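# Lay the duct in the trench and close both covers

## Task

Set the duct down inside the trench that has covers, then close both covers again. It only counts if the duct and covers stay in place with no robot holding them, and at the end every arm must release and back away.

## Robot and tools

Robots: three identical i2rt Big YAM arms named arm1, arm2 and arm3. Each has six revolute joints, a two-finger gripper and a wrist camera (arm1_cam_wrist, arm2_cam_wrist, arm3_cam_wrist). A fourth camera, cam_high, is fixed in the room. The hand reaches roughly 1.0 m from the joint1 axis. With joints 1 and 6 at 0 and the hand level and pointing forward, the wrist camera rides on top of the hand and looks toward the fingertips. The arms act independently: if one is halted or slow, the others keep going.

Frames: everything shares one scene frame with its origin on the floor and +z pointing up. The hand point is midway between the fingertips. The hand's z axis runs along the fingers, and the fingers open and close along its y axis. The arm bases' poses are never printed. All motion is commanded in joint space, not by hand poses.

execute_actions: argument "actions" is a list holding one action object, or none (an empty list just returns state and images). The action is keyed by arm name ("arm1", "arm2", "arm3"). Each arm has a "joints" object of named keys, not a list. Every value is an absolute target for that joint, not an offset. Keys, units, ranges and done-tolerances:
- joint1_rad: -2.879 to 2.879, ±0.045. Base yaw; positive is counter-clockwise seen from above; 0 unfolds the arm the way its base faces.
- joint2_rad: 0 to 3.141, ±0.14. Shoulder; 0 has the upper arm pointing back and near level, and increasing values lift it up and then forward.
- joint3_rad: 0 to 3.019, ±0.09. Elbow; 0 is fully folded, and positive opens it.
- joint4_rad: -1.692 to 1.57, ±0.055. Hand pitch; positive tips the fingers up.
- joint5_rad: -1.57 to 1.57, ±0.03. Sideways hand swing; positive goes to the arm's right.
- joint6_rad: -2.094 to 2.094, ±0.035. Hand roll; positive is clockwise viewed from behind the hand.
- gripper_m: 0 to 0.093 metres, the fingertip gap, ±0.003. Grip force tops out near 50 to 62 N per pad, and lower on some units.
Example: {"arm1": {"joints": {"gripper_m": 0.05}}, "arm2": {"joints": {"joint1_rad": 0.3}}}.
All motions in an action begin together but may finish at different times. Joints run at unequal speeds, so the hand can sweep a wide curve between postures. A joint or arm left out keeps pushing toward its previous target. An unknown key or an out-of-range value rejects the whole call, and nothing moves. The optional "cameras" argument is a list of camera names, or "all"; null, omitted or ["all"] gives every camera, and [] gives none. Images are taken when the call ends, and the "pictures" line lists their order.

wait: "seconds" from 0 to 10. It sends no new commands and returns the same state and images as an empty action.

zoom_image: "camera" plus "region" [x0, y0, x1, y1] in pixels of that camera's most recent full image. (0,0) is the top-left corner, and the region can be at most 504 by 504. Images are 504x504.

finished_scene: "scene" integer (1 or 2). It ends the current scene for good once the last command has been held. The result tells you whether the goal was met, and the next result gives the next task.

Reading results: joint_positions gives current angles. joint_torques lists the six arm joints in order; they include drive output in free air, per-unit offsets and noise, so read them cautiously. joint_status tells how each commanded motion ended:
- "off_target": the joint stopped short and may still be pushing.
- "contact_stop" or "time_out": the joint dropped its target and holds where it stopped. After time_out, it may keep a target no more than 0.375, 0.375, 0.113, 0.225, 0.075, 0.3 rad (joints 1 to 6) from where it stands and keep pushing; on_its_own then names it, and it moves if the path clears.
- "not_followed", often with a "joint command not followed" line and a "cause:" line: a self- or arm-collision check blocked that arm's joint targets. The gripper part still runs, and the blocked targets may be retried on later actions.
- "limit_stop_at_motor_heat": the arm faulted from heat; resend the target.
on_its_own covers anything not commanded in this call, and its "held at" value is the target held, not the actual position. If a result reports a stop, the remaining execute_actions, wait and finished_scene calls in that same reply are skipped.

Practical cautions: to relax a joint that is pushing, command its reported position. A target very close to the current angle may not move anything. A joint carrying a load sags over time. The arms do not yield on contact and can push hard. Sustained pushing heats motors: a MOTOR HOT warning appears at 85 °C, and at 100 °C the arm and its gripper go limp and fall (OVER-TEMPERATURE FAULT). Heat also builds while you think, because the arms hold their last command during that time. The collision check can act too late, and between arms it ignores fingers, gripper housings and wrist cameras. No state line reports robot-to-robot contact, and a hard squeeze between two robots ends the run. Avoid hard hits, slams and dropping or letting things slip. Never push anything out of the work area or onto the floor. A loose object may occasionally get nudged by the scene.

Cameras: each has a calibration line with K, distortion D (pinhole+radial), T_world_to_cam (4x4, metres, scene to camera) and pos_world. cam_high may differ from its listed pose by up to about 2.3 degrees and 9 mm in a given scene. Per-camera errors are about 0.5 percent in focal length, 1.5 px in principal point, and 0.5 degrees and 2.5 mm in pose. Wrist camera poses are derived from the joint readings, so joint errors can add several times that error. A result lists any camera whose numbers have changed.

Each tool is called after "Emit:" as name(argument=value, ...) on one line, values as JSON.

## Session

Emit:
execute_actions(actions=[])

Scene clock: 0.00 s.
Joint torques (N m, as the arm reports them, + toward a larger angle): no reading
arm1.joint_positions: joint1_rad=-0.095 joint2_rad=+0.533 joint3_rad=+1.380 joint4_rad=-1.233 joint5_rad=-0.024 joint6_rad=+0.119 gripper_m=+0.094
arm1.joint_status: not commanded
arm1.hand: x=-0.7589 y=-0.0802 z=+1.4921 quat_wxyz=(-0.558, -0.076, -0.826, -0.016) (m; scene frame)
arm2.joint_positions: joint1_rad=+0.438 joint2_rad=+0.638 joint3_rad=+1.342 joint4_rad=-1.428 joint5_rad=+0.038 joint6_rad=-0.488 gripper_m=+0.095
arm2.joint_status: not commanded
arm2.hand: x=-0.0539 y=-0.3349 z=+1.2471 quat_wxyz=(-0.320, +0.854, -0.315, -0.263) (m; scene frame)
arm3.joint_positions: joint1_rad=+0.373 joint2_rad=+0.596 joint3_rad=+1.389 joint4_rad=-1.196 joint5_rad=+0.250 joint6_rad=+0.225 gripper_m=+0.095
arm3.joint_status: not commanded
arm3.hand: x=+0.7365 y=-0.1469 z=+1.5442 quat_wxyz=(-0.065, -0.830, +0.004, +0.554) (m; scene frame)
pictures: arm1_cam_wrist, arm2_cam_wrist, arm3_cam_wrist, cam_high
camera_calibration (this result's frames):
arm1_cam_wrist: T_world_to_cam=[[-0.106471, -0.98978, -0.0948668, -0.0161305], [-0.841135, 0.140537, -0.522246, 0.158055], [0.530241, 0.0241916, -0.847502, 1.79691], [0, 0, 0, 1]] pos_world=[-0.821569, -0.0816483, 1.6039]
arm2_cam_wrist: T_world_to_cam=[[0.700758, 0.613555, 0.36399, -0.213206], [0.693623, -0.705277, -0.146529, -0.00781097], [0.16681, 0.355154, -0.919804, 1.3987], [0, 0, 0, 1]] pos_world=[-0.0784945, -0.37145, 1.36299]
arm3_cam_wrist: T_world_to_cam=[[-0.0629361, 0.992835, -0.101574, 0.352156], [0.842698, -0.0016615, -0.538383, 0.214641], [-0.534695, -0.11948, -0.836556, 1.78871], [0, 0, 0, 1]] pos_world=[0.7977, -0.135561, 1.64768]
Images, in order (width x height): arm1_cam_wrist 504x504, arm2_cam_wrist 504x504, arm3_cam_wrist 504x504, cam_high 504x504.

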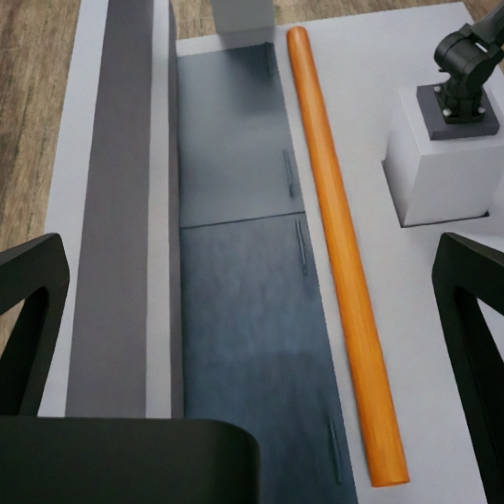

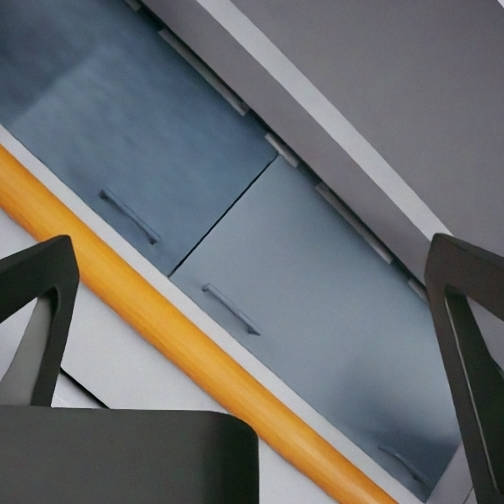

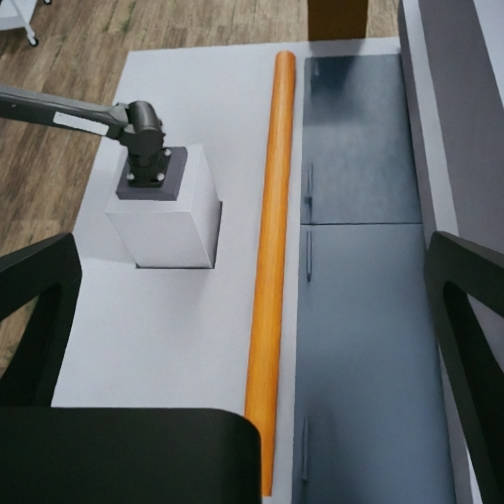

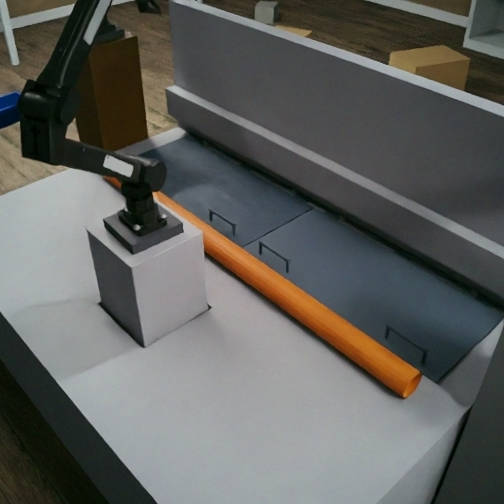

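Emit:
zoom_image(camera="cam_high", region=[344, 290, 484, 420])

Emit:
zoom_image(camera="cam_high", region=[80, 120, 280, 290])

Emit:
zoom_image(camera="arm1_cam_wrist", region=[230, 0, 430, 260])

Emit:
zoom_image(camera="arm1_cam_wrist", region=[260, 250, 460, 504])

Region (344, 290, 484, 420) of cam_high's 504x504 image, scaled by 3.600, with more detail than that image has; it fills the top 468 rows of this view, and the rest is white.

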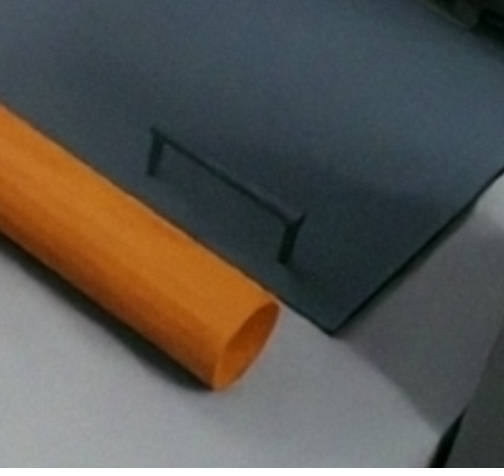

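Region (80, 120, 280, 290) of cam_high's 504x504 image, scaled by 2.520, with more detail than that image has; it fills the top 428 rows of this view, and the rest is white.

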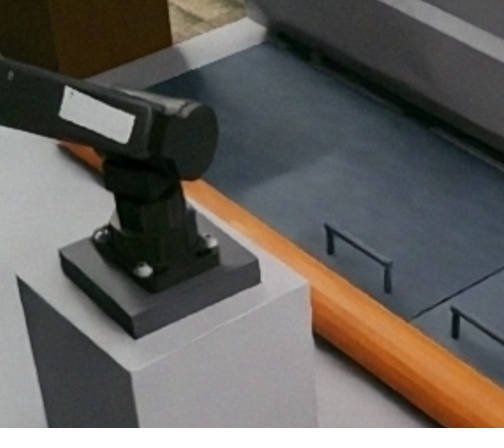

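Region (230, 0, 430, 260) of arm1_cam_wrist's 504x504 image, scaled by 1.938, with more detail than that image has; it fills the left 388 columns of this view, and the rest is white.

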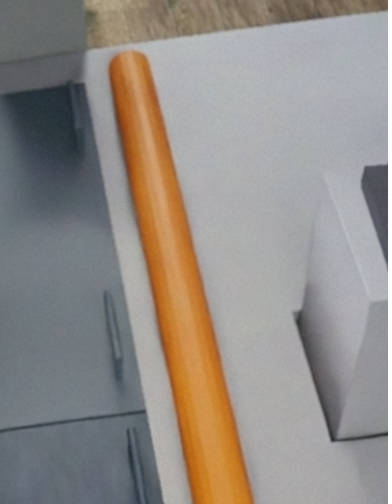

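Region (260, 250, 460, 504) of arm1_cam_wrist's 504x504 image, scaled by 1.984, with more detail than that image has; it fills the left 397 columns of this view, and the rest is white.

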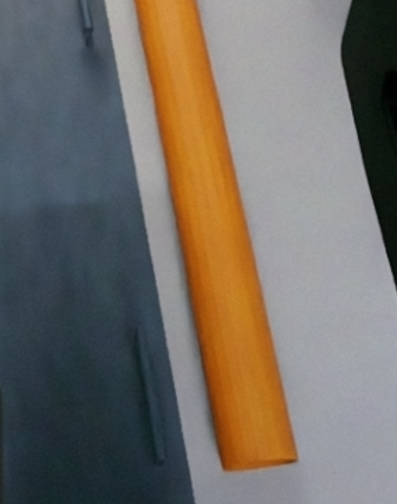

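Emit:
execute_actions(actions=[])

Scene clock: 30.03 s.
Joint torques (N m, as the arm reports them, + toward a larger angle): arm1=[ 0.81  3.13  9.02  2.54  0.17 -0.02] | arm2=[ 0.91  0.93  8.33  1.66 -0.03  0.09] | arm3=[-0.03  2.22  7.88  2.39  0.03 -0.01]
arm1.joint_positions: joint1_rad=-0.095 joint2_rad=+0.533 joint3_rad=+1.380 joint4_rad=-1.233 joint5_rad=-0.024 joint6_rad=+0.119 gripper_m=+0.094
arm1.joint_status: not commanded
arm1.hand: x=-0.7589 y=-0.0802 z=+1.4921 quat_wxyz=(-0.558, -0.076, -0.826, -0.016) (m; scene frame)
arm2.joint_positions: joint1_rad=+0.438 joint2_rad=+0.638 joint3_rad=+1.342 joint4_rad=-1.428 joint5_rad=+0.038 joint6_rad=-0.488 gripper_m=+0.095
arm2.joint_status: not commanded
arm2.hand: x=-0.0539 y=-0.3349 z=+1.2471 quat_wxyz=(-0.320, +0.854, -0.315, -0.263) (m; scene frame)
arm3.joint_positions: joint1_rad=+0.373 joint2_rad=+0.596 joint3_rad=+1.389 joint4_rad=-1.196 joint5_rad=+0.250 joint6_rad=+0.225 gripper_m=+0.095
arm3.joint_status: not commanded
arm3.hand: x=+0.7365 y=-0.1469 z=+1.5442 quat_wxyz=(-0.065, -0.830, +0.004, +0.554) (m; scene frame)
pictures: arm1_cam_wrist, arm2_cam_wrist, arm3_cam_wrist, cam_high
camera_calibration (this result's frames):
arm1_cam_wrist: T_world_to_cam=[[-0.106471, -0.98978, -0.0948668, -0.0161305], [-0.841135, 0.140537, -0.522246, 0.158055], [0.530241, 0.0241916, -0.847502, 1.79691], [0, 0, 0, 1]] pos_world=[-0.821569, -0.0816483, 1.6039]
arm2_cam_wrist: T_world_to_cam=[[0.700758, 0.613555, 0.36399, -0.213206], [0.693623, -0.705277, -0.146529, -0.00781097], [0.16681, 0.355154, -0.919804, 1.3987], [0, 0, 0, 1]] pos_world=[-0.0784945, -0.37145, 1.36299]
arm3_cam_wrist: T_world_to_cam=[[-0.0629361, 0.992835, -0.101574, 0.352156], [0.842698, -0.0016615, -0.538383, 0.214641], [-0.534695, -0.11948, -0.836556, 1.78871], [0, 0, 0, 1]] pos_world=[0.7977, -0.135561, 1.64768]
Images, in order (width x height): arm1_cam_wrist 504x504, arm2_cam_wrist 504x504, arm3_cam_wrist 504x504, cam_high 504x504.

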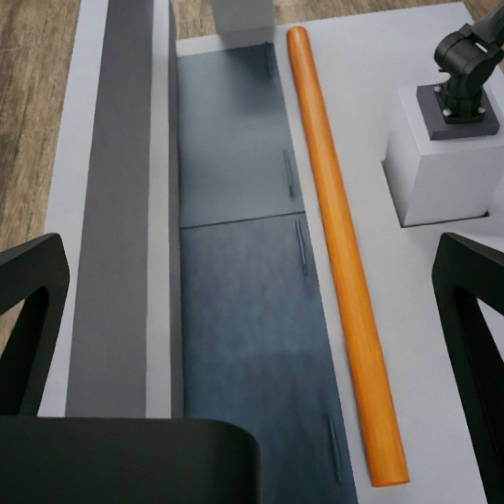

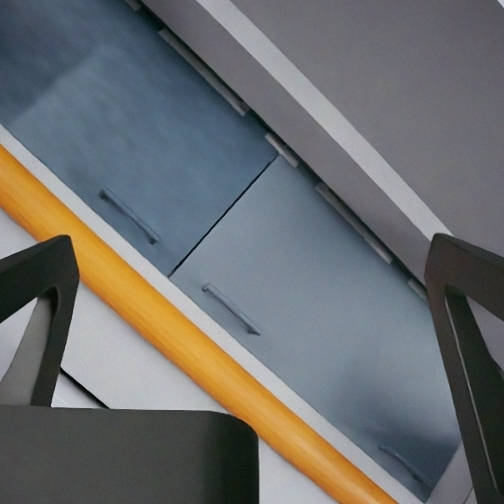

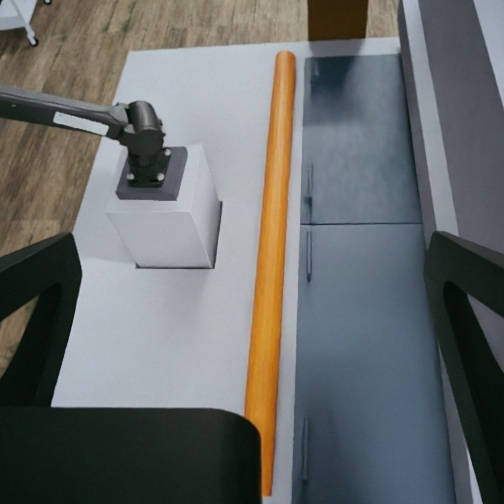

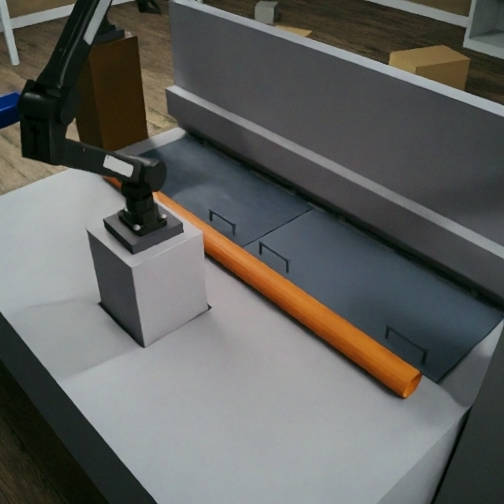

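Emit:
zoom_image(camera="arm1_cam_wrist", region=[240, 10, 360, 130])

Emit:
zoom_image(camera="arm1_cam_wrist", region=[300, 384, 440, 504])

Emit:
zoom_image(camera="cam_high", region=[340, 300, 480, 420])

Emit:
zoom_image(camera="arm3_cam_wrist", region=[230, 30, 350, 150])

Region (240, 10, 360, 130) of arm1_cam_wrist's 504x504 image, scaled by 4.200, with more detail than that image has.

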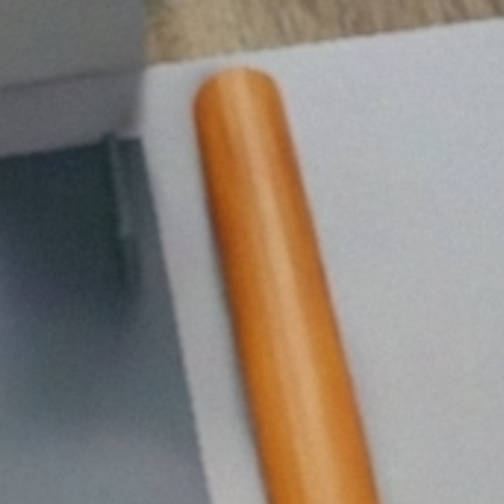

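Region (300, 384, 440, 504) of arm1_cam_wrist's 504x504 image, scaled by 3.600, with more detail than that image has; it fills the top 432 rows of this view, and the rest is white.

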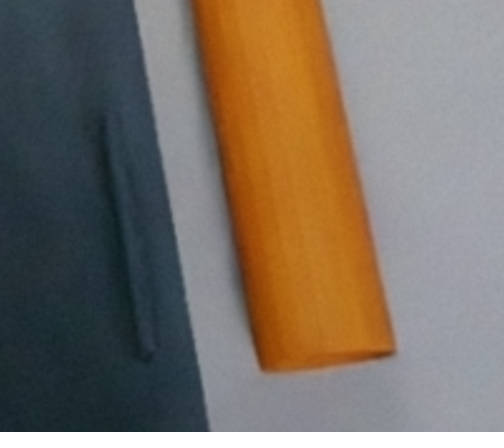

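Region (340, 300, 480, 420) of cam_high's 504x504 image, scaled by 3.600, with more detail than that image has; it fills the top 432 rows of this view, and the rest is white.

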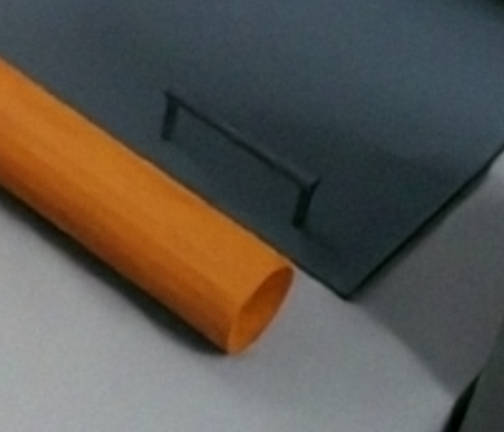

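Region (230, 30, 350, 150) of arm3_cam_wrist's 504x504 image, scaled by 4.200, with more detail than that image has.

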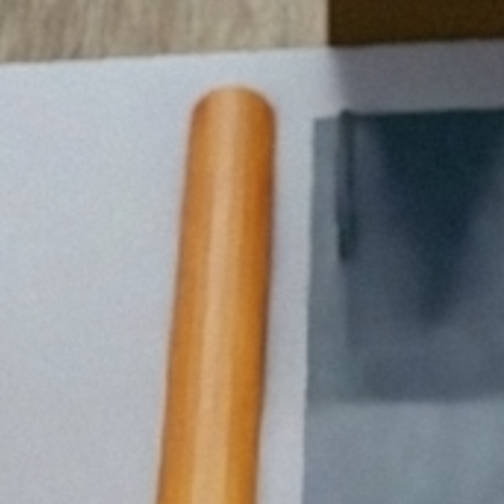

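Emit:
execute_actions(actions=[{"arm1":{"joints":{"joint1_rad":-0.277,"joint2_rad":2.596,"joint3_rad":0.958,"joint4_rad":0.068,"joint5_rad":0.0,"joint6_rad":-0.272,"gripper_m":0.065}},"arm2":{"joints":{"joint1_rad":0.143,"joint2_rad":1.99,"joint3_rad":0.544,"joint4_rad":-0.118,"joint5_rad":0.0,"joint6_rad":-1.49,"gripper_m":0.093}},"arm3":{"joints":{"joint1_rad":0.176,"joint2_rad":2.747,"joint3_rad":1.056,"joint4_rad":0.12,"joint5_rad":0.0,"joint6_rad":0.186,"gripper_m":0.065}}}])

Scene clock: 86.13 s.
Joint torques (N m, as the arm reports them, + toward a larger angle): arm1=[ -0.24 -17.52  -0.79   0.87   0.27  -0.1 ] | arm2=[ 0.34 -9.87  1.36  0.73 -0.22 -0.01] | arm3=[ -0.94 -18.    -1.12   0.76  -0.14  -0.08]
arm1.joint_positions: joint1_rad=-0.266 joint2_rad=+2.601 joint3_rad=+0.957 joint4_rad=+0.059 joint5_rad=-0.004 joint6_rad=-0.262 gripper_m=+0.065
arm1.joint_status: all done
arm1.hand: x=-0.6322 y=-0.1615 z=+0.5580 quat_wxyz=(+0.007, +0.002, -1.000, +0.000) (m; scene frame)
arm2.joint_positions: joint1_rad=+0.145 joint2_rad=+1.979 joint3_rad=+0.538 joint4_rad=-0.137 joint5_rad=+0.002 joint6_rad=-1.482 gripper_m=+0.093
arm2.joint_status: all done
arm2.hand: x=+0.0041 y=-0.2681 z=+0.5790 quat_wxyz=(+0.000, +1.000, +0.004, +0.003) (m; scene frame)
arm3.joint_positions: joint1_rad=+0.187 joint2_rad=+2.757 joint3_rad=+1.052 joint4_rad=+0.110 joint5_rad=+0.002 joint6_rad=+0.195 gripper_m=+0.065
arm3.joint_status: all done
arm3.hand: x=+0.6339 y=-0.1666 z=+0.5529 quat_wxyz=(+0.002, -1.000, +0.000, -0.010) (m; scene frame)
pictures: arm1_cam_wrist, arm2_cam_wrist, arm3_cam_wrist, cam_high
camera_calibration (this result's frames):
arm1_cam_wrist: T_world_to_cam=[[0.0204208, -0.999784, 0.00390888, -0.148314], [-0.799603, -0.0139848, 0.600367, -0.836887], [-0.600182, -0.0153855, -0.799715, 0.192382], [0, 0, 0, 1]] pos_world=[-0.550684, -0.157026, 0.656869]
arm2_cam_wrist: T_world_to_cam=[[-0.00775431, 0.999676, -0.0242606, 0.279556], [0.812872, 0.0204316, 0.582085, -0.326561], [0.582391, -0.0152071, -0.812766, 0.587804], [0, 0, 0, 1]] pos_world=[-0.0747118, -0.263855, 0.674616]
arm3_cam_wrist: T_world_to_cam=[[-0.00970324, 0.999885, 0.0116747, 0.169413], [0.808333, 0.000970354, 0.588724, -0.83359], [0.588645, 0.0151496, -0.80825, 0.196928], [0, 0, 0, 1]] pos_world=[0.559542, -0.171568, 0.647943]
Images, in order (width x height): arm1_cam_wrist 504x504, arm2_cam_wrist 504x504, arm3_cam_wrist 504x504, cam_high 504x504.

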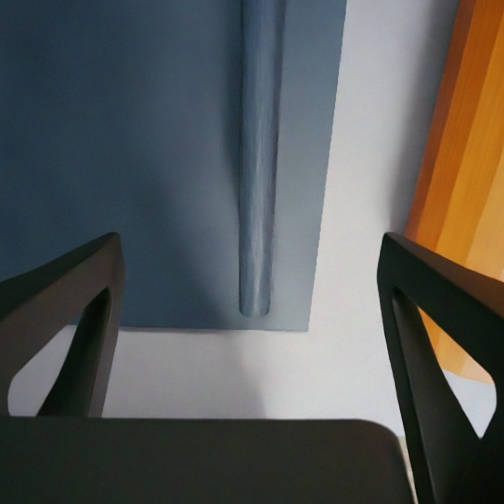

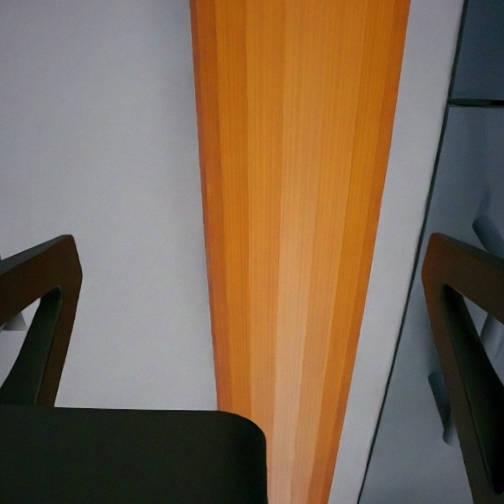

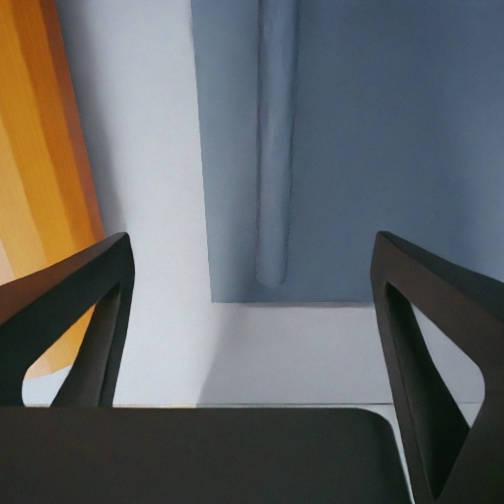

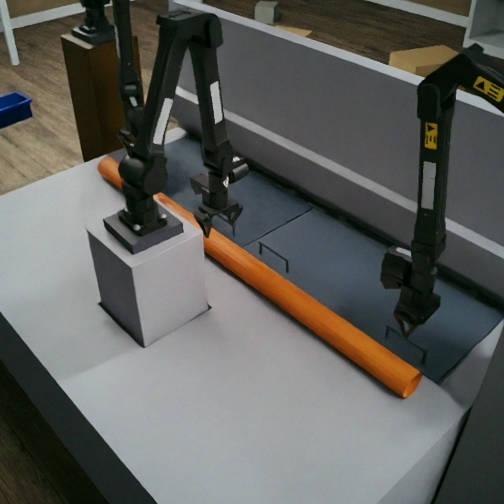

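Emit:
zoom_image(camera="arm2_cam_wrist", region=[0, 150, 504, 330])

Region (0, 150, 504, 330) of arm2_cam_wrist's 504x504 image, scaled by 1.000; it fills the top 180 rows of this view, and the rest is white.

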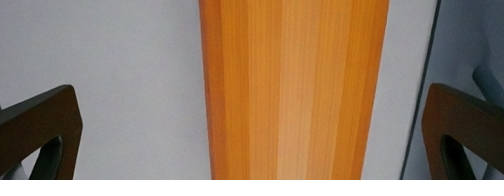

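Emit:
execute_actions(actions=[{"arm1":{"joints":{"joint1_rad":-0.266,"joint2_rad":2.785,"joint3_rad":1.098,"joint4_rad":0.134,"joint6_rad":-0.262,"gripper_m":0.05}},"arm3":{"joints":{"joint1_rad":0.15,"joint2_rad":2.925,"joint3_rad":1.222,"joint4_rad":0.157,"joint6_rad":0.172,"gripper_m":0.05}}}], cameras=["arm1_cam_wrist","arm3_cam_wrist","cam_high"])

Scene clock: 164.13 s.
Joint torques (N m, as the arm reports them, + toward a larger angle): arm1=[  0.59 -18.44  -1.04   0.85   0.28  -0.01] | arm2=[ 0.34 -9.8   1.31  0.8  -0.2  -0.01] | arm3=[ -0.92 -18.56  -1.26   0.6   -0.11  -0.08]
arm1.joint_positions: joint1_rad=-0.266 joint2_rad=+2.792 joint3_rad=+1.097 joint4_rad=+0.131 joint5_rad=-0.004 joint6_rad=-0.262 gripper_m=+0.050
arm1.joint_status: all done
arm1.hand: x=-0.6267 y=-0.1635 z=+0.4893 quat_wxyz=(-0.003, +0.002, -1.000, +0.003) (m; scene frame)
arm2.joint_positions: joint1_rad=+0.145 joint2_rad=+1.979 joint3_rad=+0.538 joint4_rad=-0.137 joint5_rad=+0.002 joint6_rad=-1.482 gripper_m=+0.093
arm2.joint_status: not commanded
arm2.hand: x=+0.0041 y=-0.2681 z=+0.5790 quat_wxyz=(+0.000, +1.000, +0.004, +0.003) (m; scene frame)
arm3.joint_positions: joint1_rad=+0.160 joint2_rad=+2.932 joint3_rad=+1.221 joint4_rad=+0.153 joint5_rad=+0.002 joint6_rad=+0.182 gripper_m=+0.050
arm3.joint_status: all done
arm3.hand: x=+0.6182 y=-0.1604 z=+0.4862 quat_wxyz=(-0.001, -1.000, +0.006, +0.007) (m; scene frame)
pictures: arm1_cam_wrist, arm3_cam_wrist, cam_high
camera_calibration (this result's frames):
arm1_cam_wrist: T_world_to_cam=[[0.0204435, -0.999741, 0.00997396, -0.153105], [-0.812263, -0.0107916, 0.583191, -0.790287], [-0.582933, -0.020024, -0.812274, 0.15694], [0, 0, 0, 1]] pos_world=[-0.547306, -0.158451, 0.589894]
arm3_cam_wrist: T_world_to_cam=[[0.00324133, 0.999983, 0.00479978, 0.159154], [0.828481, -0.00537331, 0.559992, -0.781134], [0.560008, 0.0021614, -0.828484, 0.177557], [0, 0, 0, 1]] pos_world=[0.547205, -0.163732, 0.583768]
Images, in order (width x height): arm1_cam_wrist 504x504, arm3_cam_wrist 504x504, cam_high 504x504.

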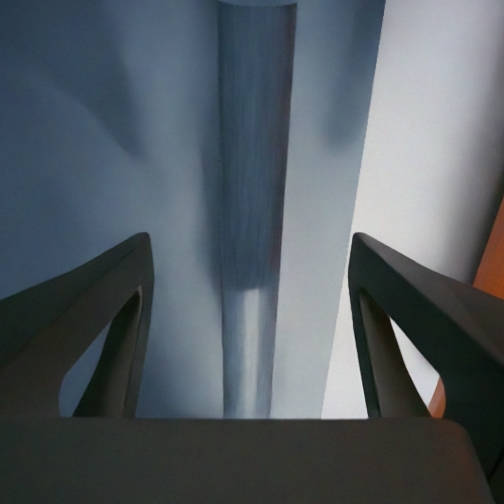

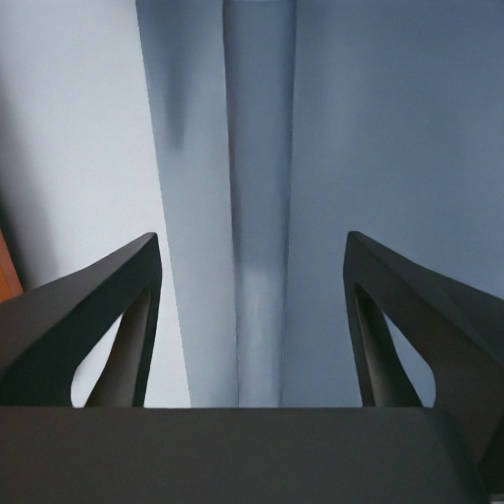

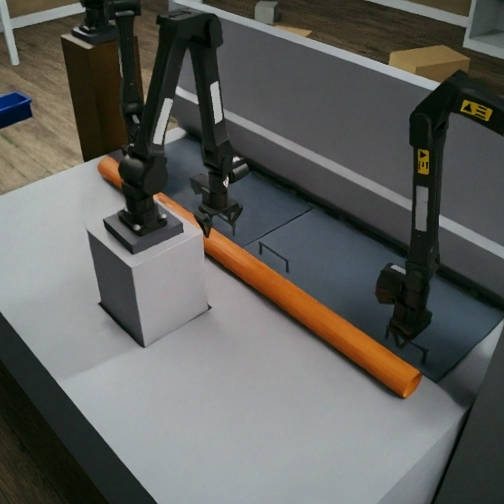

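Both bars are centred between the fingers. Closing.

Emit:
execute_actions(actions=[{"arm1":{"joints":{"gripper_m":0.004}},"arm3":{"joints":{"gripper_m":0.004}}}], cameras=["arm1_cam_wrist","arm3_cam_wrist"])

Scene clock: 165.37 s.
Joint torques (N m, as the arm reports them, + toward a larger angle): arm1=[  0.55 -17.69  -1.25   0.7    0.33  -0.09] | arm2=[ 0.42 -9.96  1.36  0.74 -0.23 -0.01] | arm3=[ -0.76 -18.52  -1.3    0.57  -0.33  -0.01]
arm1.joint_positions: joint1_rad=-0.266 joint2_rad=+2.792 joint3_rad=+1.097 joint4_rad=+0.131 joint5_rad=-0.005 joint6_rad=-0.254 gripper_m=+0.010
arm1.joint_status: gripper_m off_target (ended at +0.010, target +0.004)
arm1.hand: x=-0.6266 y=-0.1633 z=+0.4893 quat_wxyz=(-0.004, -0.002, -1.000, +0.002) (m; scene frame)
arm2.joint_positions: joint1_rad=+0.145 joint2_rad=+1.979 joint3_rad=+0.538 joint4_rad=-0.137 joint5_rad=+0.002 joint6_rad=-1.482 gripper_m=+0.093
arm2.joint_status: not commanded
arm2.hand: x=+0.0041 y=-0.2681 z=+0.5790 quat_wxyz=(+0.000, +1.000, +0.004, +0.003) (m; scene frame)
arm3.joint_positions: joint1_rad=+0.158 joint2_rad=+2.932 joint3_rad=+1.221 joint4_rad=+0.153 joint5_rad=+0.007 joint6_rad=+0.174 gripper_m=+0.010
arm3.joint_status: gripper_m off_target (ended at +0.010, target +0.004)
arm3.hand: x=+0.6179 y=-0.1588 z=+0.4862 quat_wxyz=(+0.001, -1.000, +0.003, +0.008) (m; scene frame)
pictures: arm1_cam_wrist, arm3_cam_wrist
camera_calibration (this result's frames):
arm1_cam_wrist: T_world_to_cam=[[0.0124425, -0.999887, 0.0084501, -0.157144], [-0.812577, -0.00518613, 0.582831, -0.789335], [-0.582721, -0.0141182, -0.81255, 0.158216], [0, 0, 0, 1]] pos_world=[-0.547245, -0.158986, 0.589935]
arm3_cam_wrist: T_world_to_cam=[[-0.00277645, 0.999944, 0.0101786, 0.158678], [0.829006, -0.00339065, 0.55923, -0.780545], [0.559233, 0.00999075, -0.82895, 0.179652], [0, 0, 0, 1]] pos_world=[0.54705, -0.16311, 0.583811]
Images, in order (width x height): arm1_cam_wrist 504x504, arm3_cam_wrist 504x504.

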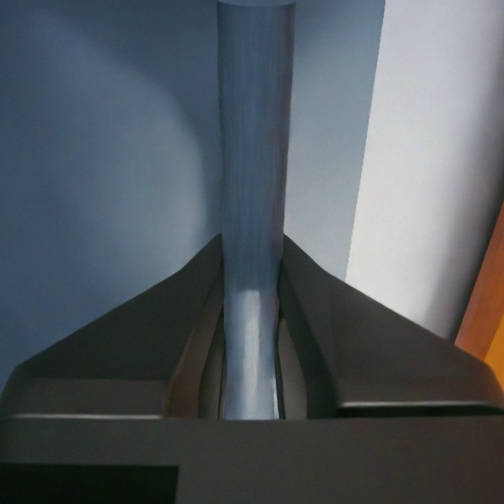

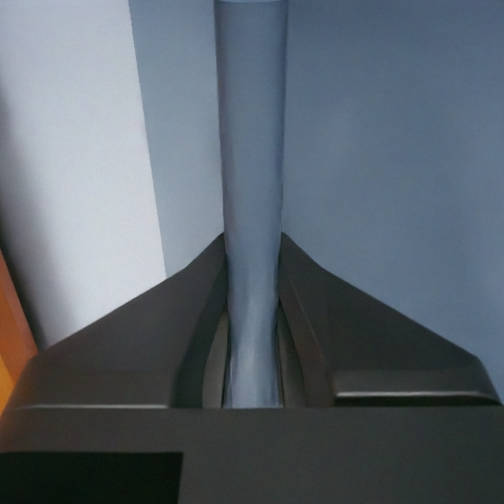

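Emit:
execute_actions(actions=[{"arm1":{"joints":{"joint1_rad":-0.215,"joint2_rad":2.586,"joint3_rad":0.957,"joint4_rad":0.088,"joint6_rad":-0.216}},"arm3":{"joints":{"joint1_rad":0.098,"joint2_rad":2.728,"joint3_rad":1.058,"joint4_rad":0.134,"joint6_rad":0.113}}}], cameras=["cam_high"])

Scene clock: 168.73 s.
Joint torques (N m, as the arm reports them, + toward a larger angle): arm1=[  1.52 -24.33  -3.94  -0.24  -0.3   -0.01] | arm2=[  0.49 -10.     1.33   0.67  -0.21  -0.01] | arm3=[ -1.67 -24.24  -4.08  -0.45   0.68  -0.12]
arm1.joint_positions: joint1_rad=-0.232 joint2_rad=+2.662 joint3_rad=+0.992 joint4_rad=+0.108 joint5_rad=+0.013 joint6_rad=-0.216 gripper_m=+0.010
arm1.joint_status: all done
arm1.hand: x=-0.6263 y=-0.1538 z=+0.5367 quat_wxyz=(-0.002, -0.003, -1.000, +0.011) (m; scene frame)
arm2.joint_positions: joint1_rad=+0.145 joint2_rad=+1.979 joint3_rad=+0.538 joint4_rad=-0.137 joint5_rad=+0.002 joint6_rad=-1.482 gripper_m=+0.093
arm2.joint_status: not commanded
arm2.hand: x=+0.0041 y=-0.2681 z=+0.5790 quat_wxyz=(+0.000, +1.000, +0.004, +0.003) (m; scene frame)
arm3.joint_positions: joint1_rad=+0.117 joint2_rad=+2.799 joint3_rad=+1.094 joint4_rad=+0.152 joint5_rad=-0.017 joint6_rad=+0.127 gripper_m=+0.010
arm3.joint_status: all done
arm3.hand: x=+0.6174 y=-0.1479 z=+0.5369 quat_wxyz=(-0.011, -1.000, +0.000, +0.009) (m; scene frame)
pictures: cam_high
Images, in order (width x height): cam_high 504x504.

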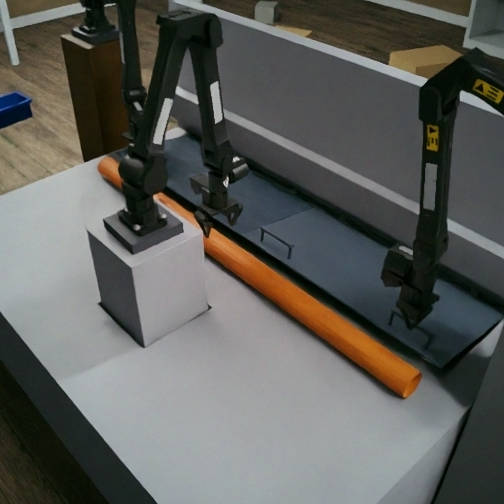

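Emit:
execute_actions(actions=[{"arm1":{"joints":{"joint1_rad":-0.085,"joint2_rad":2.305,"joint3_rad":0.778,"joint4_rad":-0.025,"joint6_rad":-0.095}},"arm3":{"joints":{"joint1_rad":-0.05,"joint2_rad":2.45,"joint3_rad":0.856,"joint4_rad":0.042,"joint6_rad":-0.025}}}], cameras=["cam_high"])

Scene clock: 171.23 s.
Joint torques (N m, as the arm reports them, + toward a larger angle): arm1=[  1.67 -21.69  -2.21  -0.56  -0.68  -0.05] | arm2=[  0.32 -10.05   1.42   0.81  -0.2   -0.04] | arm3=[ -1.74 -21.96  -2.82  -0.67   1.3   -0.08]
arm1.joint_positions: joint1_rad=-0.104 joint2_rad=+2.365 joint3_rad=+0.803 joint4_rad=+0.001 joint5_rad=+0.026 joint6_rad=-0.090 gripper_m=+0.010
arm1.joint_status: all done
arm1.hand: x=-0.6269 y=-0.1099 z=+0.6370 quat_wxyz=(-0.003, -0.002, -1.000, +0.017) (m; scene frame)
arm2.joint_positions: joint1_rad=+0.145 joint2_rad=+1.979 joint3_rad=+0.538 joint4_rad=-0.137 joint5_rad=+0.002 joint6_rad=-1.482 gripper_m=+0.093
arm2.joint_status: not commanded
arm2.hand: x=+0.0041 y=-0.2681 z=+0.5790 quat_wxyz=(+0.000, +1.000, +0.004, +0.003) (m; scene frame)
arm3.joint_positions: joint1_rad=-0.028 joint2_rad=+2.505 joint3_rad=+0.883 joint4_rad=+0.064 joint5_rad=-0.031 joint6_rad=-0.016 gripper_m=+0.010
arm3.joint_status: all done
arm3.hand: x=+0.6189 y=-0.0990 z=+0.6411 quat_wxyz=(-0.017, -1.000, +0.002, +0.008) (m; scene frame)
pictures: cam_high
Images, in order (width x height): cam_high 504x504.

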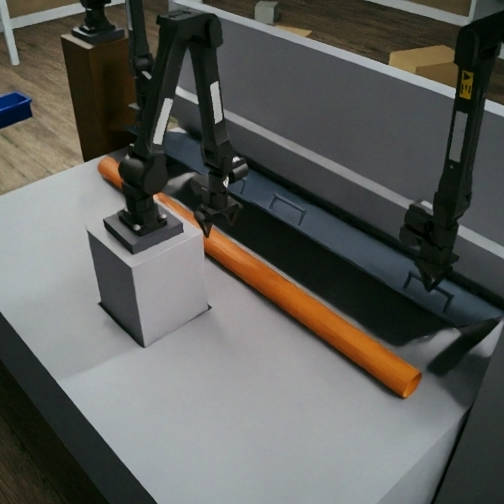

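Emit:
execute_actions(actions=[{"arm1":{"joints":{"joint1_rad":0.12,"joint2_rad":2.065,"joint3_rad":0.705,"joint4_rad":-0.2,"joint6_rad":0.105}},"arm3":{"joints":{"joint1_rad":-0.275,"joint2_rad":2.217,"joint3_rad":0.78,"joint4_rad":-0.125,"joint6_rad":-0.245}},"arm2":{"joints":{"joint1_rad":0.145,"joint2_rad":2.103,"joint3_rad":0.604,"joint4_rad":-0.065,"joint6_rad":-1.488}}}], cameras=["arm2_cam_wrist","cam_high"])

Scene clock: 176.57 s.
Joint torques (N m, as the arm reports them, + toward a larger angle): arm1=[  1.74 -20.14   0.08  -0.72  -1.03  -0.08] | arm2=[  0.88 -11.2    0.46   0.59  -0.2    0.  ] | arm3=[ -2.14 -19.8   -0.69  -0.72   1.64  -0.09]
arm1.joint_positions: joint1_rad=+0.100 joint2_rad=+2.114 joint3_rad=+0.720 joint4_rad=-0.171 joint5_rad=+0.035 joint6_rad=+0.111 gripper_m=+0.010
arm1.joint_status: all done
arm1.hand: x=-0.6277 y=-0.0407 z=+0.7146 quat_wxyz=(-0.004, -0.001, -1.000, +0.021) (m; scene frame)
arm2.joint_positions: joint1_rad=+0.145 joint2_rad=+2.091 joint3_rad=+0.604 joint4_rad=-0.079 joint5_rad=+0.002 joint6_rad=-1.482 gripper_m=+0.093
arm2.joint_status: all done
arm2.hand: x=+0.0022 y=-0.2477 z=+0.5514 quat_wxyz=(-0.006, +1.000, +0.004, +0.002) (m; scene frame)
arm3.joint_positions: joint1_rad=-0.249 joint2_rad=+2.256 joint3_rad=+0.796 joint4_rad=-0.101 joint5_rad=-0.040 joint6_rad=-0.235 gripper_m=+0.010
arm3.joint_status: all done
arm3.hand: x=+0.6197 y=-0.0215 z=+0.7227 quat_wxyz=(-0.019, -1.000, +0.003, +0.010) (m; scene frame)
pictures: arm2_cam_wrist, cam_high
camera_calibration (this result's frames):
arm2_cam_wrist: T_world_to_cam=[[-0.00782476, 0.999896, -0.0121038, 0.251834], [0.813557, 0.0134036, 0.581331, -0.310753], [0.581433, -0.00529835, -0.813577, 0.569719], [0, 0, 0, 1]] pos_world=[-0.0764676, -0.244624, 0.647208]
Images, in order (width x height): arm2_cam_wrist 504x504, cam_high 504x504.

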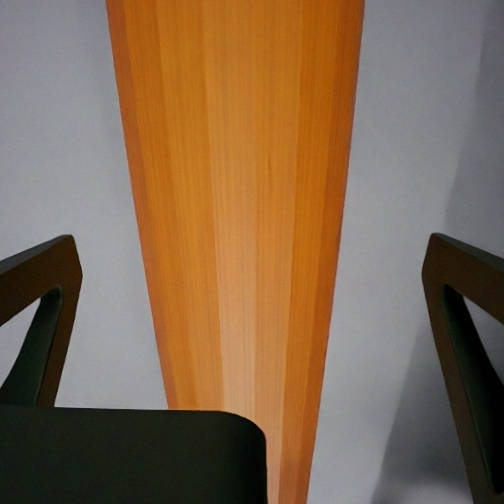

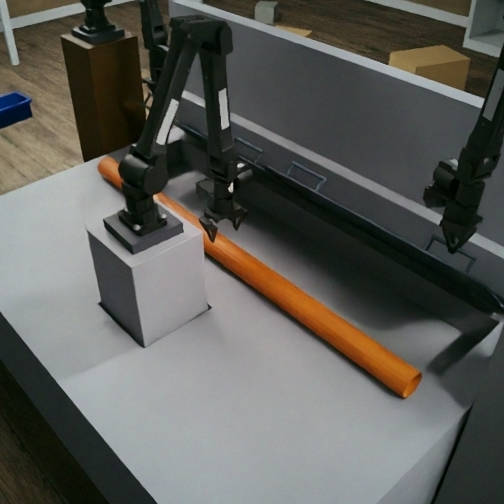

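Emit:
execute_actions(actions=[{"arm1":{"joints":{"joint1_rad":0.375,"joint2_rad":1.925,"joint3_rad":0.742,"joint4_rad":-0.392,"joint6_rad":0.35}},"arm3":{"joints":{"joint1_rad":-0.485,"joint2_rad":2.105,"joint3_rad":0.822,"joint4_rad":-0.29,"joint6_rad":-0.44}},"arm2":{"joints":{"joint1_rad":0.145,"joint2_rad":2.247,"joint3_rad":0.636,"joint4_rad":0.042,"joint6_rad":-1.488}}}], cameras=["arm2_cam_wrist","cam_high"])

Scene clock: 185.40 s.
Joint torques (N m, as the arm reports them, + toward a larger angle): arm1=[  3.04 -17.78   2.75  -1.43  -1.38  -0.03] | arm2=[  0.69 -11.91  -0.32   0.76  -0.23   0.01] | arm3=[ -3.43 -18.82   1.25  -0.91   1.99  -0.07]
arm1.joint_positions: joint1_rad=+0.342 joint2_rad=+1.960 joint3_rad=+0.743 joint4_rad=-0.348 joint5_rad=+0.047 joint6_rad=+0.353 gripper_m=+0.010
arm1.joint_status: all done
arm1.hand: x=-0.6271 y=+0.0453 z=+0.7672 quat_wxyz=(-0.010, -0.001, -1.000, +0.025) (m; scene frame)
arm2.joint_positions: joint1_rad=+0.145 joint2_rad=+2.241 joint3_rad=+0.635 joint4_rad=+0.023 joint5_rad=+0.002 joint6_rad=-1.482 gripper_m=+0.093
arm2.joint_status: all done
arm2.hand: x=+0.0032 y=-0.2560 z=+0.5099 quat_wxyz=(+0.003, +1.000, +0.004, +0.003) (m; scene frame)
arm3.joint_positions: joint1_rad=-0.446 joint2_rad=+2.132 joint3_rad=+0.827 joint4_rad=-0.264 joint5_rad=-0.048 joint6_rad=-0.430 gripper_m=+0.010
arm3.joint_status: all done
arm3.hand: x=+0.6207 y=+0.0539 z=+0.7677 quat_wxyz=(-0.023, -1.000, +0.003, +0.012) (m; scene frame)
pictures: arm2_cam_wrist, cam_high
camera_calibration (this result's frames):
arm2_cam_wrist: T_world_to_cam=[[-0.0077216, 0.999544, -0.0291983, 0.268228], [0.812593, 0.0232892, 0.582366, -0.285306], [0.58278, -0.0192295, -0.812402, 0.531188], [0, 0, 0, 1]] pos_world=[-0.0756567, -0.251247, 0.605522]
Images, in order (width x height): arm2_cam_wrist 504x504, cam_high 504x504.

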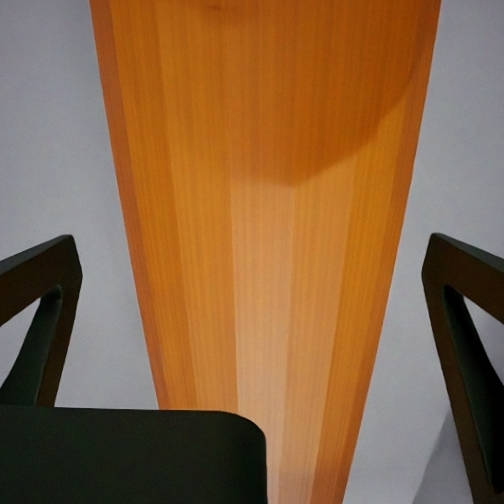

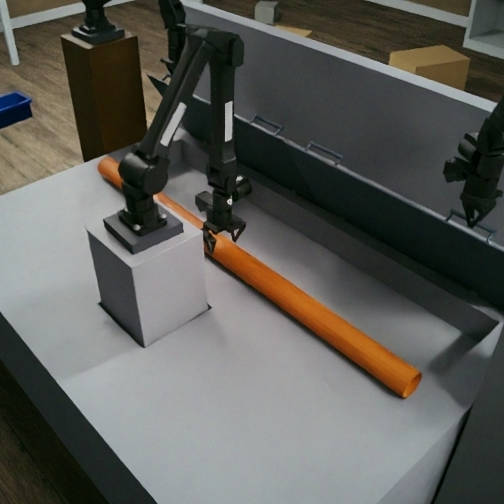

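Emit:
execute_actions(actions=[{"arm1":{"joints":{"joint1_rad":0.392,"joint2_rad":1.925,"joint3_rad":0.748,"joint4_rad":-0.392,"joint6_rad":0.355}},"arm3":{"joints":{"joint1_rad":-0.502,"joint2_rad":2.105,"joint3_rad":0.828,"joint4_rad":-0.29,"joint6_rad":-0.44}},"arm2":{"joints":{"joint1_rad":0.145,"joint2_rad":2.375,"joint3_rad":0.686,"joint4_rad":0.132,"joint6_rad":-1.488}}}], cameras=["arm2_cam_wrist","cam_high"])

Scene clock: 190.83 s.
Joint torques (N m, as the arm reports them, + toward a larger angle): arm1=[  3.86 -17.68   3.25  -1.37  -1.37   0.  ] | arm2=[  0.84 -12.29  -0.78   0.73  -0.19  -0.01] | arm3=[ -4.71 -18.81   1.69  -0.89   2.    -0.08]
arm1.joint_positions: joint1_rad=+0.342 joint2_rad=+1.960 joint3_rad=+0.743 joint4_rad=-0.348 joint5_rad=+0.047 joint6_rad=+0.354 gripper_m=+0.010
arm1.joint_status: joint1_rad time_out (moved +0.000 of +0.050); the others done
arm1.on_its_own: joint1_rad reads +0.342 and still pushes toward +0.392 since a time_out
arm1.hand: x=-0.6271 y=+0.0453 z=+0.7672 quat_wxyz=(-0.010, -0.001, -1.000, +0.025) (m; scene frame)
arm2.joint_positions: joint1_rad=+0.145 joint2_rad=+2.367 joint3_rad=+0.684 joint4_rad=+0.114 joint5_rad=+0.001 joint6_rad=-1.482 gripper_m=+0.093
arm2.joint_status: all done
arm2.hand: x=+0.0028 y=-0.2516 z=+0.4738 quat_wxyz=(-0.005, +1.000, +0.004, +0.002) (m; scene frame)
arm3.joint_positions: joint1_rad=-0.446 joint2_rad=+2.132 joint3_rad=+0.827 joint4_rad=-0.264 joint5_rad=-0.048 joint6_rad=-0.430 gripper_m=+0.010
arm3.joint_status: joint1_rad time_out (moved +0.000 of -0.056); the others done
arm3.on_its_own: joint1_rad reads -0.446 and still pushes toward -0.502 since a time_out
arm3.hand: x=+0.6204 y=+0.0540 z=+0.7678 quat_wxyz=(-0.023, -1.000, +0.003, +0.012) (m; scene frame)
pictures: arm2_cam_wrist, cam_high
camera_calibration (this result's frames):
arm2_cam_wrist: T_world_to_cam=[[-0.00782835, 0.999859, -0.0148311, 0.256065], [0.813848, 0.0149883, 0.580884, -0.265444], [0.581025, -0.00752288, -0.813851, 0.505825], [0, 0, 0, 1]] pos_world=[-0.0758615, -0.248245, 0.569656]
Images, in order (width x height): arm2_cam_wrist 504x504, cam_high 504x504.

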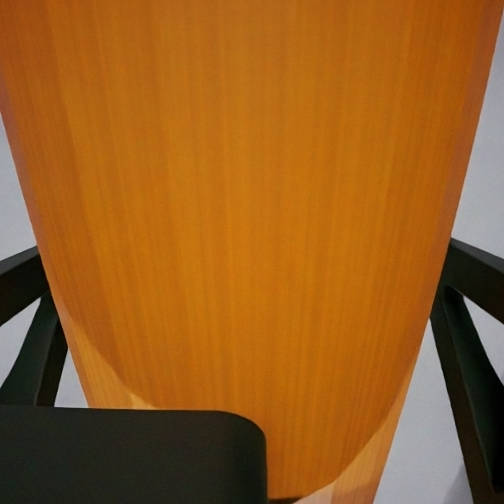

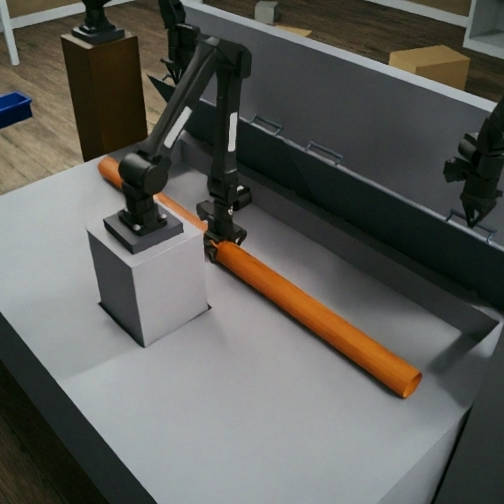

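Emit:
execute_actions(actions=[{"arm1":{"joints":{"joint1_rad":0.368}},"arm3":{"joints":{"joint1_rad":-0.474}},"arm2":{"joints":{"gripper_m":0.055}}}], cameras=["arm2_cam_wrist","cam_high"])

Scene clock: 192.63 s.
Joint torques (N m, as the arm reports them, + toward a larger angle): arm1=[  2.24 -17.81   3.23  -1.44  -1.38   0.  ] | arm2=[  0.83 -12.39  -0.68   0.66  -0.15   0.01] | arm3=[ -2.41 -18.71   1.71  -0.91   1.99  -0.09]
arm1.joint_positions: joint1_rad=+0.342 joint2_rad=+1.960 joint3_rad=+0.743 joint4_rad=-0.348 joint5_rad=+0.047 joint6_rad=+0.354 gripper_m=+0.010
arm1.joint_status: all done
arm1.hand: x=-0.6271 y=+0.0453 z=+0.7672 quat_wxyz=(-0.010, -0.001, -1.000, +0.025) (m; scene frame)
arm2.joint_positions: joint1_rad=+0.145 joint2_rad=+2.368 joint3_rad=+0.683 joint4_rad=+0.115 joint5_rad=+0.001 joint6_rad=-1.483 gripper_m=+0.074
arm2.joint_status: gripper_m off_target (ended at +0.074, target +0.055)
arm2.hand: x=+0.0028 y=-0.2522 z=+0.4738 quat_wxyz=(-0.004, +1.000, +0.005, +0.002) (m; scene frame)
arm3.joint_positions: joint1_rad=-0.446 joint2_rad=+2.132 joint3_rad=+0.827 joint4_rad=-0.264 joint5_rad=-0.048 joint6_rad=-0.430 gripper_m=+0.010
arm3.joint_status: all done
arm3.hand: x=+0.6204 y=+0.0540 z=+0.7678 quat_wxyz=(-0.023, -1.000, +0.003, +0.012) (m; scene frame)
pictures: arm2_cam_wrist, cam_high
camera_calibration (this result's frames):
arm2_cam_wrist: T_world_to_cam=[[-0.00897923, 0.999843, -0.0152493, 0.256855], [0.814023, 0.0161657, 0.580607, -0.264966], [0.580763, -0.00719988, -0.814041, 0.505949], [0, 0, 0, 1]] pos_world=[-0.0758414, -0.248889, 0.569621]
Images, in order (width x height): arm2_cam_wrist 504x504, cam_high 504x504.

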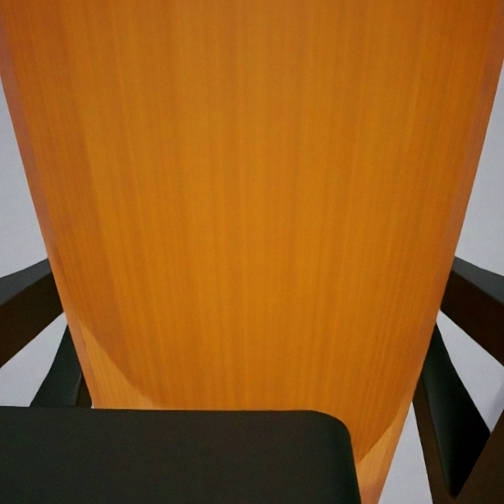

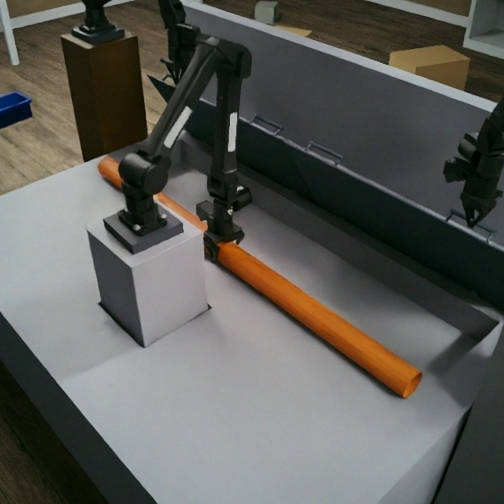

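Emit:
execute_actions(actions=[{"arm2":{"joints":{"joint1_rad":0.097,"joint2_rad":2.24,"joint3_rad":1.075,"joint4_rad":-0.245,"joint6_rad":-1.535}}}], cameras=["arm2_cam_wrist","cam_high"])

Scene clock: 219.30 s.
Joint torques (N m, as the arm reports them, + toward a larger angle): arm1=[  2.34 -17.79   3.27  -1.42  -1.38  -0.01] | arm2=[ -0.09 -23.22   3.95  -0.03  -0.05   0.  ] | arm3=[ -2.38 -18.74   1.7   -0.93   2.    -0.09]
arm1.joint_positions: joint1_rad=+0.342 joint2_rad=+1.960 joint3_rad=+0.743 joint4_rad=-0.348 joint5_rad=+0.047 joint6_rad=+0.354 gripper_m=+0.010
arm1.joint_status: not commanded
arm1.hand: x=-0.6271 y=+0.0453 z=+0.7672 quat_wxyz=(-0.010, -0.001, -1.000, +0.025) (m; scene frame)
arm2.joint_positions: joint1_rad=+0.101 joint2_rad=+2.310 joint3_rad=+1.045 joint4_rad=-0.240 joint5_rad=-0.002 joint6_rad=-1.529 gripper_m=+0.074
arm2.joint_status: all done
arm2.hand: x=+0.0065 y=-0.0910 z=+0.5084 quat_wxyz=(-0.036, +0.999, +0.006, -0.001) (m; scene frame)
arm3.joint_positions: joint1_rad=-0.446 joint2_rad=+2.132 joint3_rad=+0.827 joint4_rad=-0.264 joint5_rad=-0.048 joint6_rad=-0.430 gripper_m=+0.010
arm3.joint_status: not commanded
arm3.hand: x=+0.6204 y=+0.0540 z=+0.7678 quat_wxyz=(-0.023, -1.000, +0.003, +0.012) (m; scene frame)
pictures: arm2_cam_wrist, cam_high
camera_calibration (this result's frames):
arm2_cam_wrist: T_world_to_cam=[[-0.0111289, 0.998792, 0.0478596, 0.0640302], [0.817427, -0.0184798, 0.575736, -0.291458], [0.575925, 0.045529, -0.816234, 0.539096], [0, 0, 0, 1]] pos_world=[-0.0715209, -0.0938835, 0.604767]
Images, in order (width x height): arm2_cam_wrist 504x504, cam_high 504x504.

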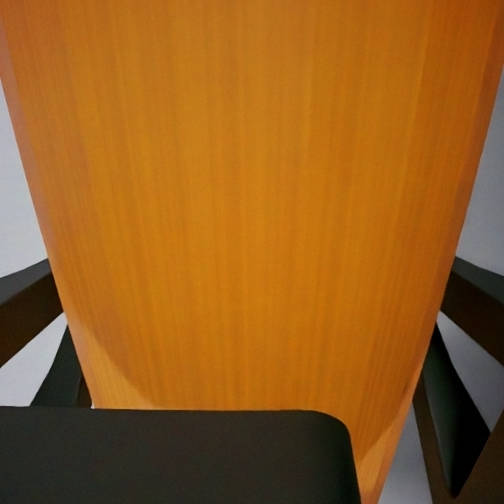

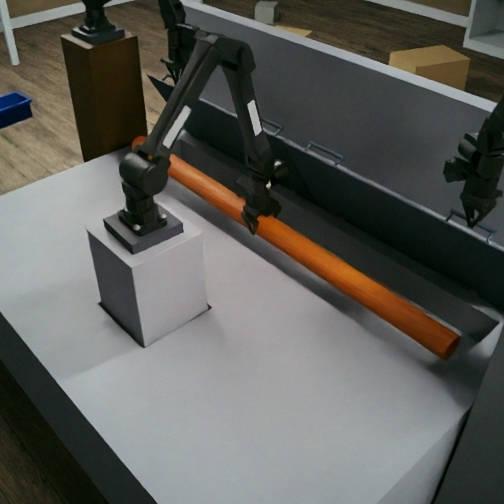

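Emit:
zoom_image(camera="cam_high", region=[400, 280, 504, 400])

Emit:
zoom_image(camera="cam_high", region=[100, 100, 220, 200])

Region (400, 280, 504, 400) of cam_high's 504x504 image, scaled by 4.200, with more detail than that image has; it fills the left 437 columns of this view, and the rest is white.

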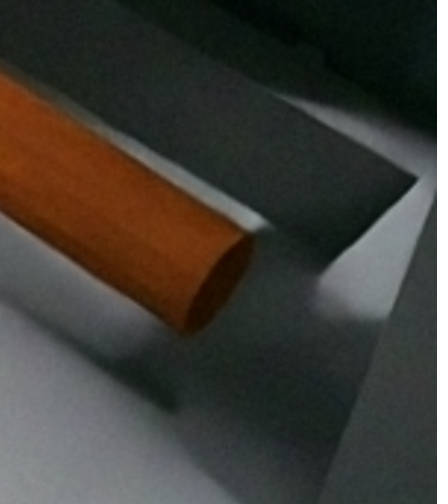

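Region (100, 100, 220, 200) of cam_high's 504x504 image, scaled by 4.200, with more detail than that image has.

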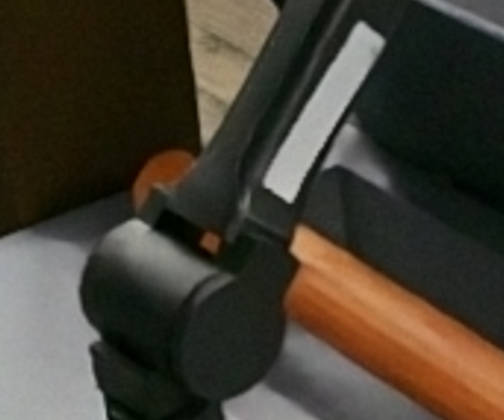

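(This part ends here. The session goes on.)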